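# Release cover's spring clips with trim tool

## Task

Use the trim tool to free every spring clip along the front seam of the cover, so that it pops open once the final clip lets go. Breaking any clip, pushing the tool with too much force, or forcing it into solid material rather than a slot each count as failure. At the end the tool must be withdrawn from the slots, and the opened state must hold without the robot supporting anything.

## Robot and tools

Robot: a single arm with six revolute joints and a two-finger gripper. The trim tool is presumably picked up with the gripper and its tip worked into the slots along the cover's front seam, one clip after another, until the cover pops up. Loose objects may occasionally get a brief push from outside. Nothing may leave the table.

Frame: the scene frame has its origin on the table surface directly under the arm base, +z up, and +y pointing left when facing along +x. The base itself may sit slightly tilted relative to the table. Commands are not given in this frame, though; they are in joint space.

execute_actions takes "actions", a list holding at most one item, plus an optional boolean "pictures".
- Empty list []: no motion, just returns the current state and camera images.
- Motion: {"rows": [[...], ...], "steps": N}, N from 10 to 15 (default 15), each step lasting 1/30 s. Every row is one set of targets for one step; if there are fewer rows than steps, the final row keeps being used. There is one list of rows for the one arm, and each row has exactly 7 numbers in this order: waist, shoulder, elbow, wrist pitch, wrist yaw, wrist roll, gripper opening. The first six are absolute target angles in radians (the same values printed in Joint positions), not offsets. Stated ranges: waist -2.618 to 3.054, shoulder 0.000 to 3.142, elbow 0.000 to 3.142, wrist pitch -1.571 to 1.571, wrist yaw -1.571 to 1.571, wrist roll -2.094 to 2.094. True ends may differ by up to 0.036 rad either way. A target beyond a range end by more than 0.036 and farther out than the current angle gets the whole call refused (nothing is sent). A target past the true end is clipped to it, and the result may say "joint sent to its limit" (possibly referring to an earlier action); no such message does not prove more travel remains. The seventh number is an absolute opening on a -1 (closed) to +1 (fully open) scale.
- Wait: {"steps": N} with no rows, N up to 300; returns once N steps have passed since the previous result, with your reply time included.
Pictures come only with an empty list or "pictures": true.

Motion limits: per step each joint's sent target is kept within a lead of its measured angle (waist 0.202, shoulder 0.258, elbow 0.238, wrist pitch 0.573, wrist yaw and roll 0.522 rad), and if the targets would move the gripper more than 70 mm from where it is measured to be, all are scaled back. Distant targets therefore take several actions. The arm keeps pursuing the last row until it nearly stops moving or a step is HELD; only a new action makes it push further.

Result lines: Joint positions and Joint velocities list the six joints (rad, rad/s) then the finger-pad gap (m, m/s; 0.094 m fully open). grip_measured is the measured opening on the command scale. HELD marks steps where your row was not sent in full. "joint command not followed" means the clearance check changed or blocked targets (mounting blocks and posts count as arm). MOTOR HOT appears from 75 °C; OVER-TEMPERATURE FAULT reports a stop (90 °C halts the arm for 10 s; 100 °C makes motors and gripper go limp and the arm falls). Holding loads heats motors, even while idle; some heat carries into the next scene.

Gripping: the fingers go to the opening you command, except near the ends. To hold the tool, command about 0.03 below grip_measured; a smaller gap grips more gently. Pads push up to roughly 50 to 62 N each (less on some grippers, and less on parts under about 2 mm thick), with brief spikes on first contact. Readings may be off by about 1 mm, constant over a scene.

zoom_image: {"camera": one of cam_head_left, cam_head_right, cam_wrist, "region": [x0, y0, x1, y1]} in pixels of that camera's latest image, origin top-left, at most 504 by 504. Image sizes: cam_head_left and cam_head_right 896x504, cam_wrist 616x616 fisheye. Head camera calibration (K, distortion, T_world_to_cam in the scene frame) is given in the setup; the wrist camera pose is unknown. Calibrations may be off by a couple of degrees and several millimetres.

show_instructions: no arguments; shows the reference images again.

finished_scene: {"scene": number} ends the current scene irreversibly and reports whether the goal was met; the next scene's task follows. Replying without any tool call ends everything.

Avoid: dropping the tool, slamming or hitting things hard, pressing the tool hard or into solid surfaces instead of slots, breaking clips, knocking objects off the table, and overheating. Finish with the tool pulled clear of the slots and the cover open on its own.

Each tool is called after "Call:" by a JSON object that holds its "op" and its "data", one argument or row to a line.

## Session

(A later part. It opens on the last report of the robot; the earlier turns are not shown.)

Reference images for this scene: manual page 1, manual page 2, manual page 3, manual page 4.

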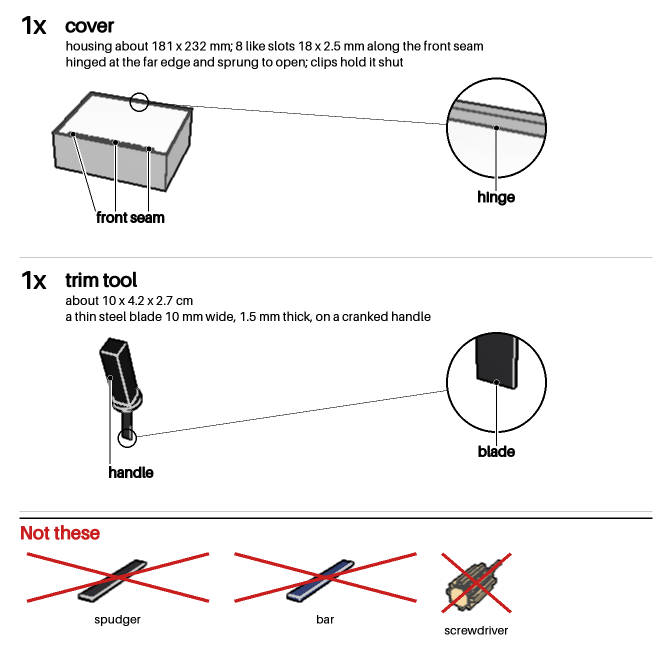

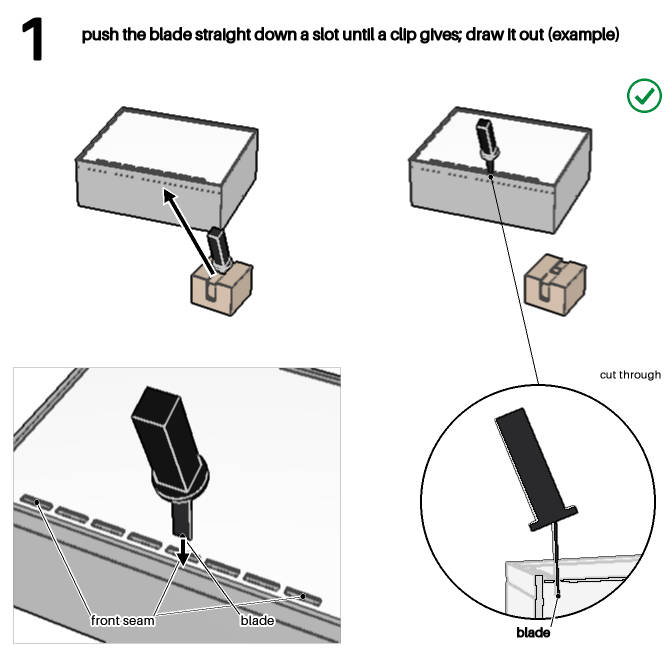

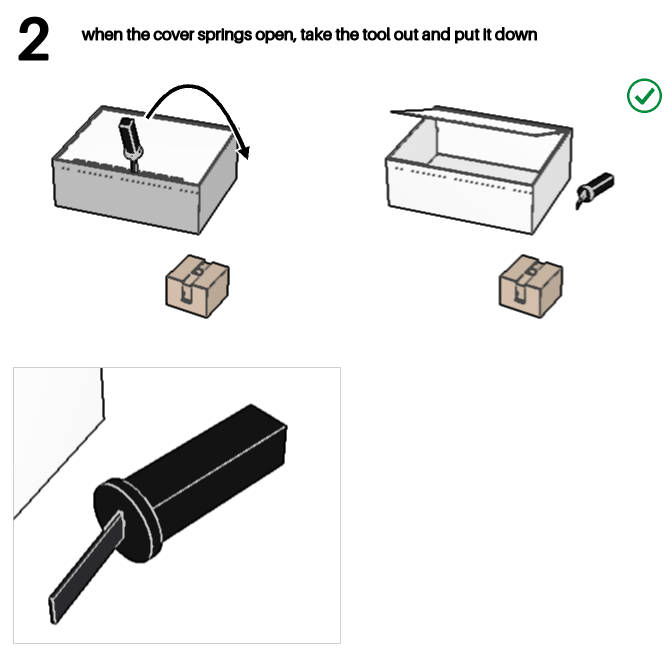

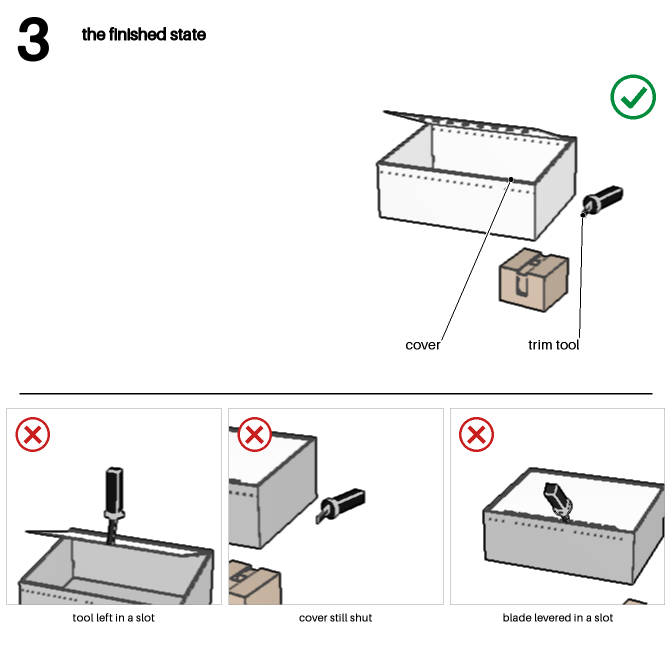

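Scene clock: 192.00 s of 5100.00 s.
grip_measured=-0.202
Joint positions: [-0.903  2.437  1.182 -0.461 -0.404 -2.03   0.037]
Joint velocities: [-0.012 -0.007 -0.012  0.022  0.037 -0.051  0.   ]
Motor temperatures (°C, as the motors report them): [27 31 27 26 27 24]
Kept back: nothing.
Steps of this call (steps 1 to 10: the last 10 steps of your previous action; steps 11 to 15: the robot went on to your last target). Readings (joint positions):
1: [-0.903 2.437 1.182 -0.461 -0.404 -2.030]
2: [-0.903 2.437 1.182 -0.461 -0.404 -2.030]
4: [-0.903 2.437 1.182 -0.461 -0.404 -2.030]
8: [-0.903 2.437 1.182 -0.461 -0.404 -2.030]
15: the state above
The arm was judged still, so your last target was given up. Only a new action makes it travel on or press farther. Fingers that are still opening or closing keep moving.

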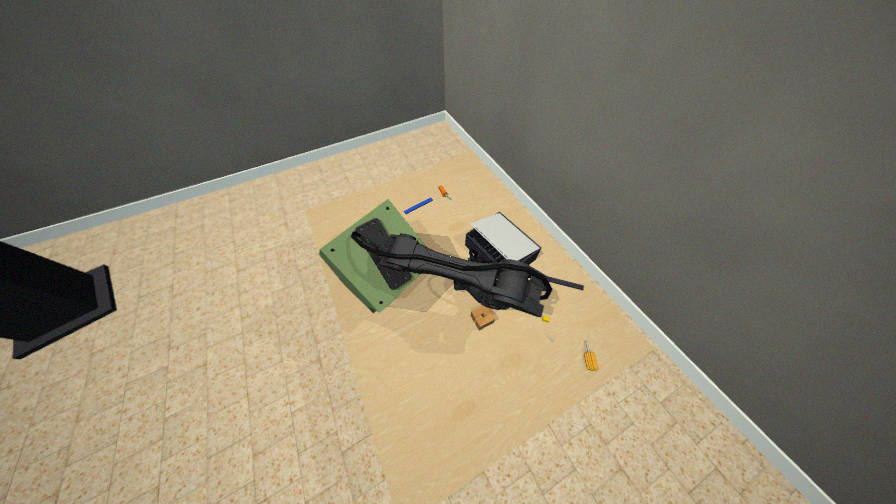

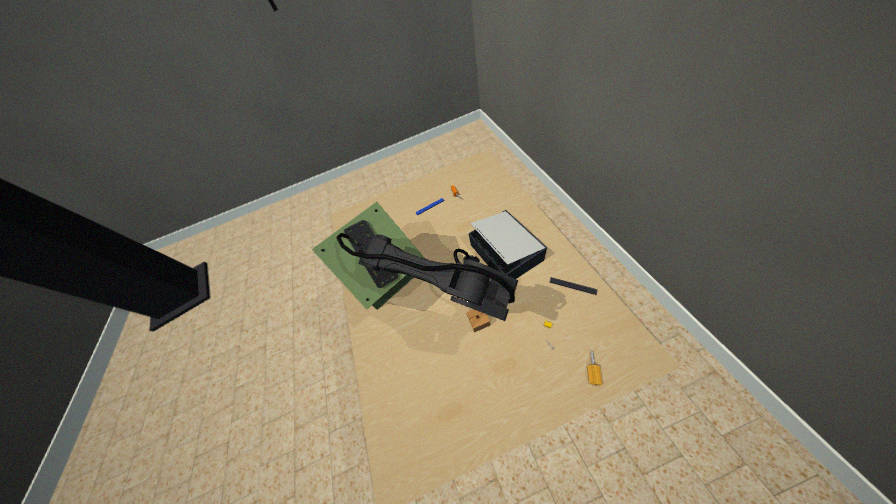

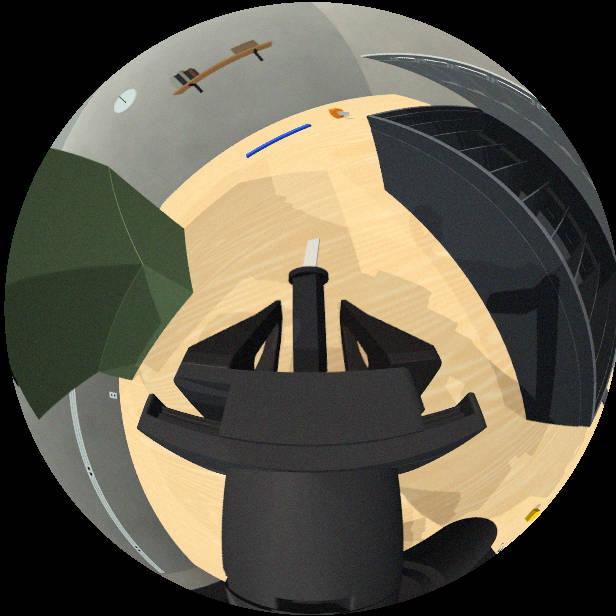

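Call:
{"op": "execute_actions", "data": {
  "actions": [
    {"rows":[[-0.903,2.43,1.18,-0.462,-0.405,-2.03,-0.15],[-0.9,2.42,1.175,-0.465,-0.405,-2.03,-0.1],[-0.897,2.41,1.17,-0.468,-0.405,-2.03,-0.1],[-0.894,2.395,1.16,-0.472,-0.405,-2.03,-0.1],[-0.89,2.38,1.15,-0.476,-0.405,-2.03,-0.1],[-0.886,2.365,1.14,-0.48,-0.405,-2.03,-0.1],[-0.882,2.35,1.13,-0.485,-0.405,-2.03,-0.1],[-0.878,2.335,1.12,-0.49,-0.405,-2.03,-0.1],[-0.874,2.32,1.11,-0.495,-0.405,-2.03,-0.1],[-0.87,2.30,1.10,-0.5,-0.405,-2.03,-0.1]],"steps":15}
  ]
}}

Call:
{"op": "execute_actions", "data": {
  "actions": [
    {"steps":20}
  ],
  "pictures": true
}}

Scene clock: 192.63 s of 5100.00 s.
grip_measured=-0.102
Joint positions: [-0.903  2.425  1.18  -0.467 -0.404 -2.03   0.042]
Joint velocities: [-0.007 -0.256 -0.076 -0.022 -0.037 -0.051  0.001]
Motor temperatures (°C, as the motors report them): [27 31 27 26 27 24]
Steps of this call (steps 1 to 14: nothing new was sent; steps 15 to 19: the first 5 steps of this action). Readings (joint positions):
15: [-0.903 2.437 1.182 -0.462 -0.404 -2.030]
16: [-0.903 2.437 1.182 -0.464 -0.404 -2.030]
18: [-0.903 2.432 1.182 -0.466 -0.404 -2.030]
19: the state above

Scene clock: 193.30 s of 5100.00 s.
grip_measured=-0.102
Joint positions: [-0.883  2.306  1.131 -0.485 -0.403 -2.03   0.042]
Joint velocities: [ 0.002 -0.002 -0.002  0.022 -0.022  0.007 -0.001]
Motor temperatures (°C, as the motors report them): [27 31 27 26 27 24]
Kept back: nothing.
Steps of this call (steps 1 to 10: the last 10 steps of your previous action; steps 11 to 20: the robot went on to your last target). Readings (joint positions):
1: [-0.903 2.414 1.175 -0.467 -0.403 -2.030]
2: [-0.903 2.398 1.168 -0.467 -0.403 -2.030]
4: [-0.900 2.363 1.152 -0.469 -0.403 -2.030]
8: [-0.886 2.309 1.131 -0.480 -0.403 -2.030]
20: the state above

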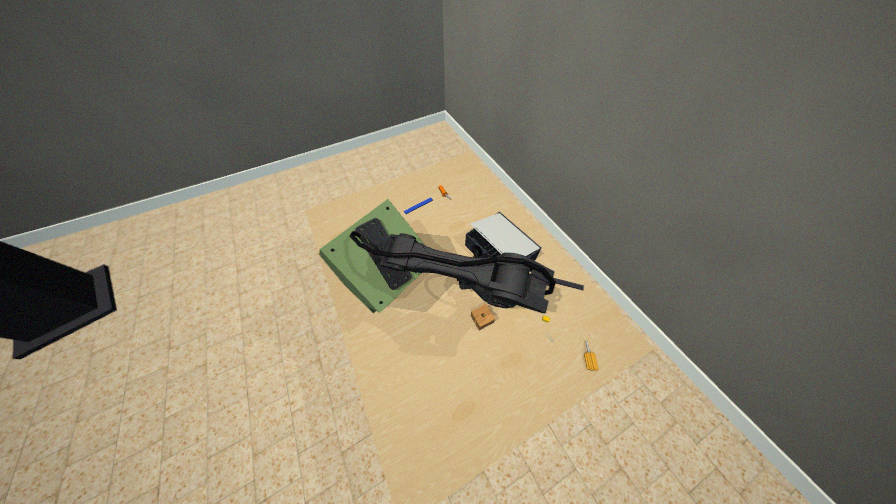

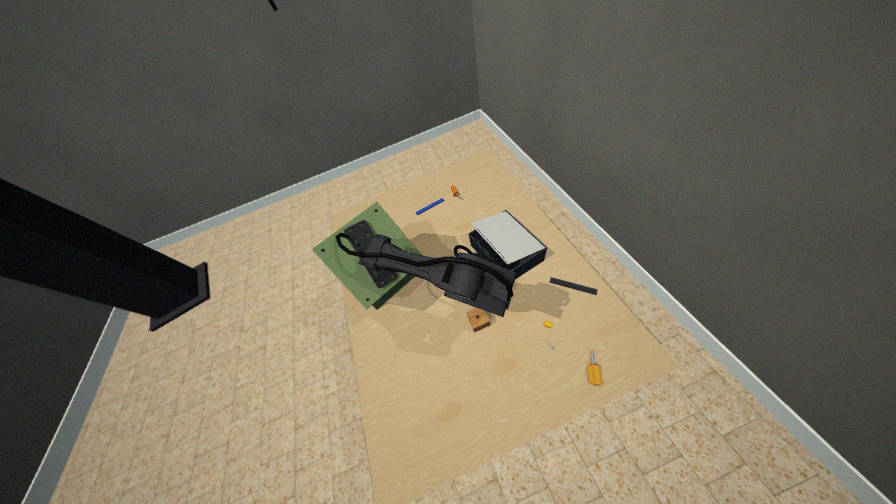

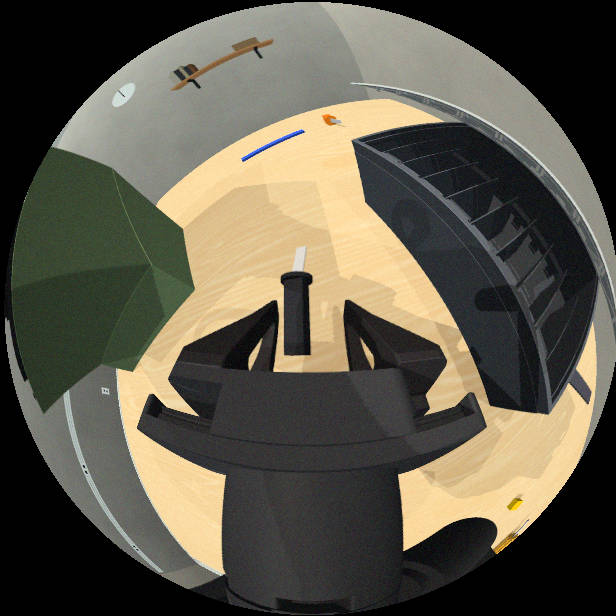

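Call:
{"op": "finished_scene", "data": {
  "scene": 2
}}

The scene is finished: the task was done.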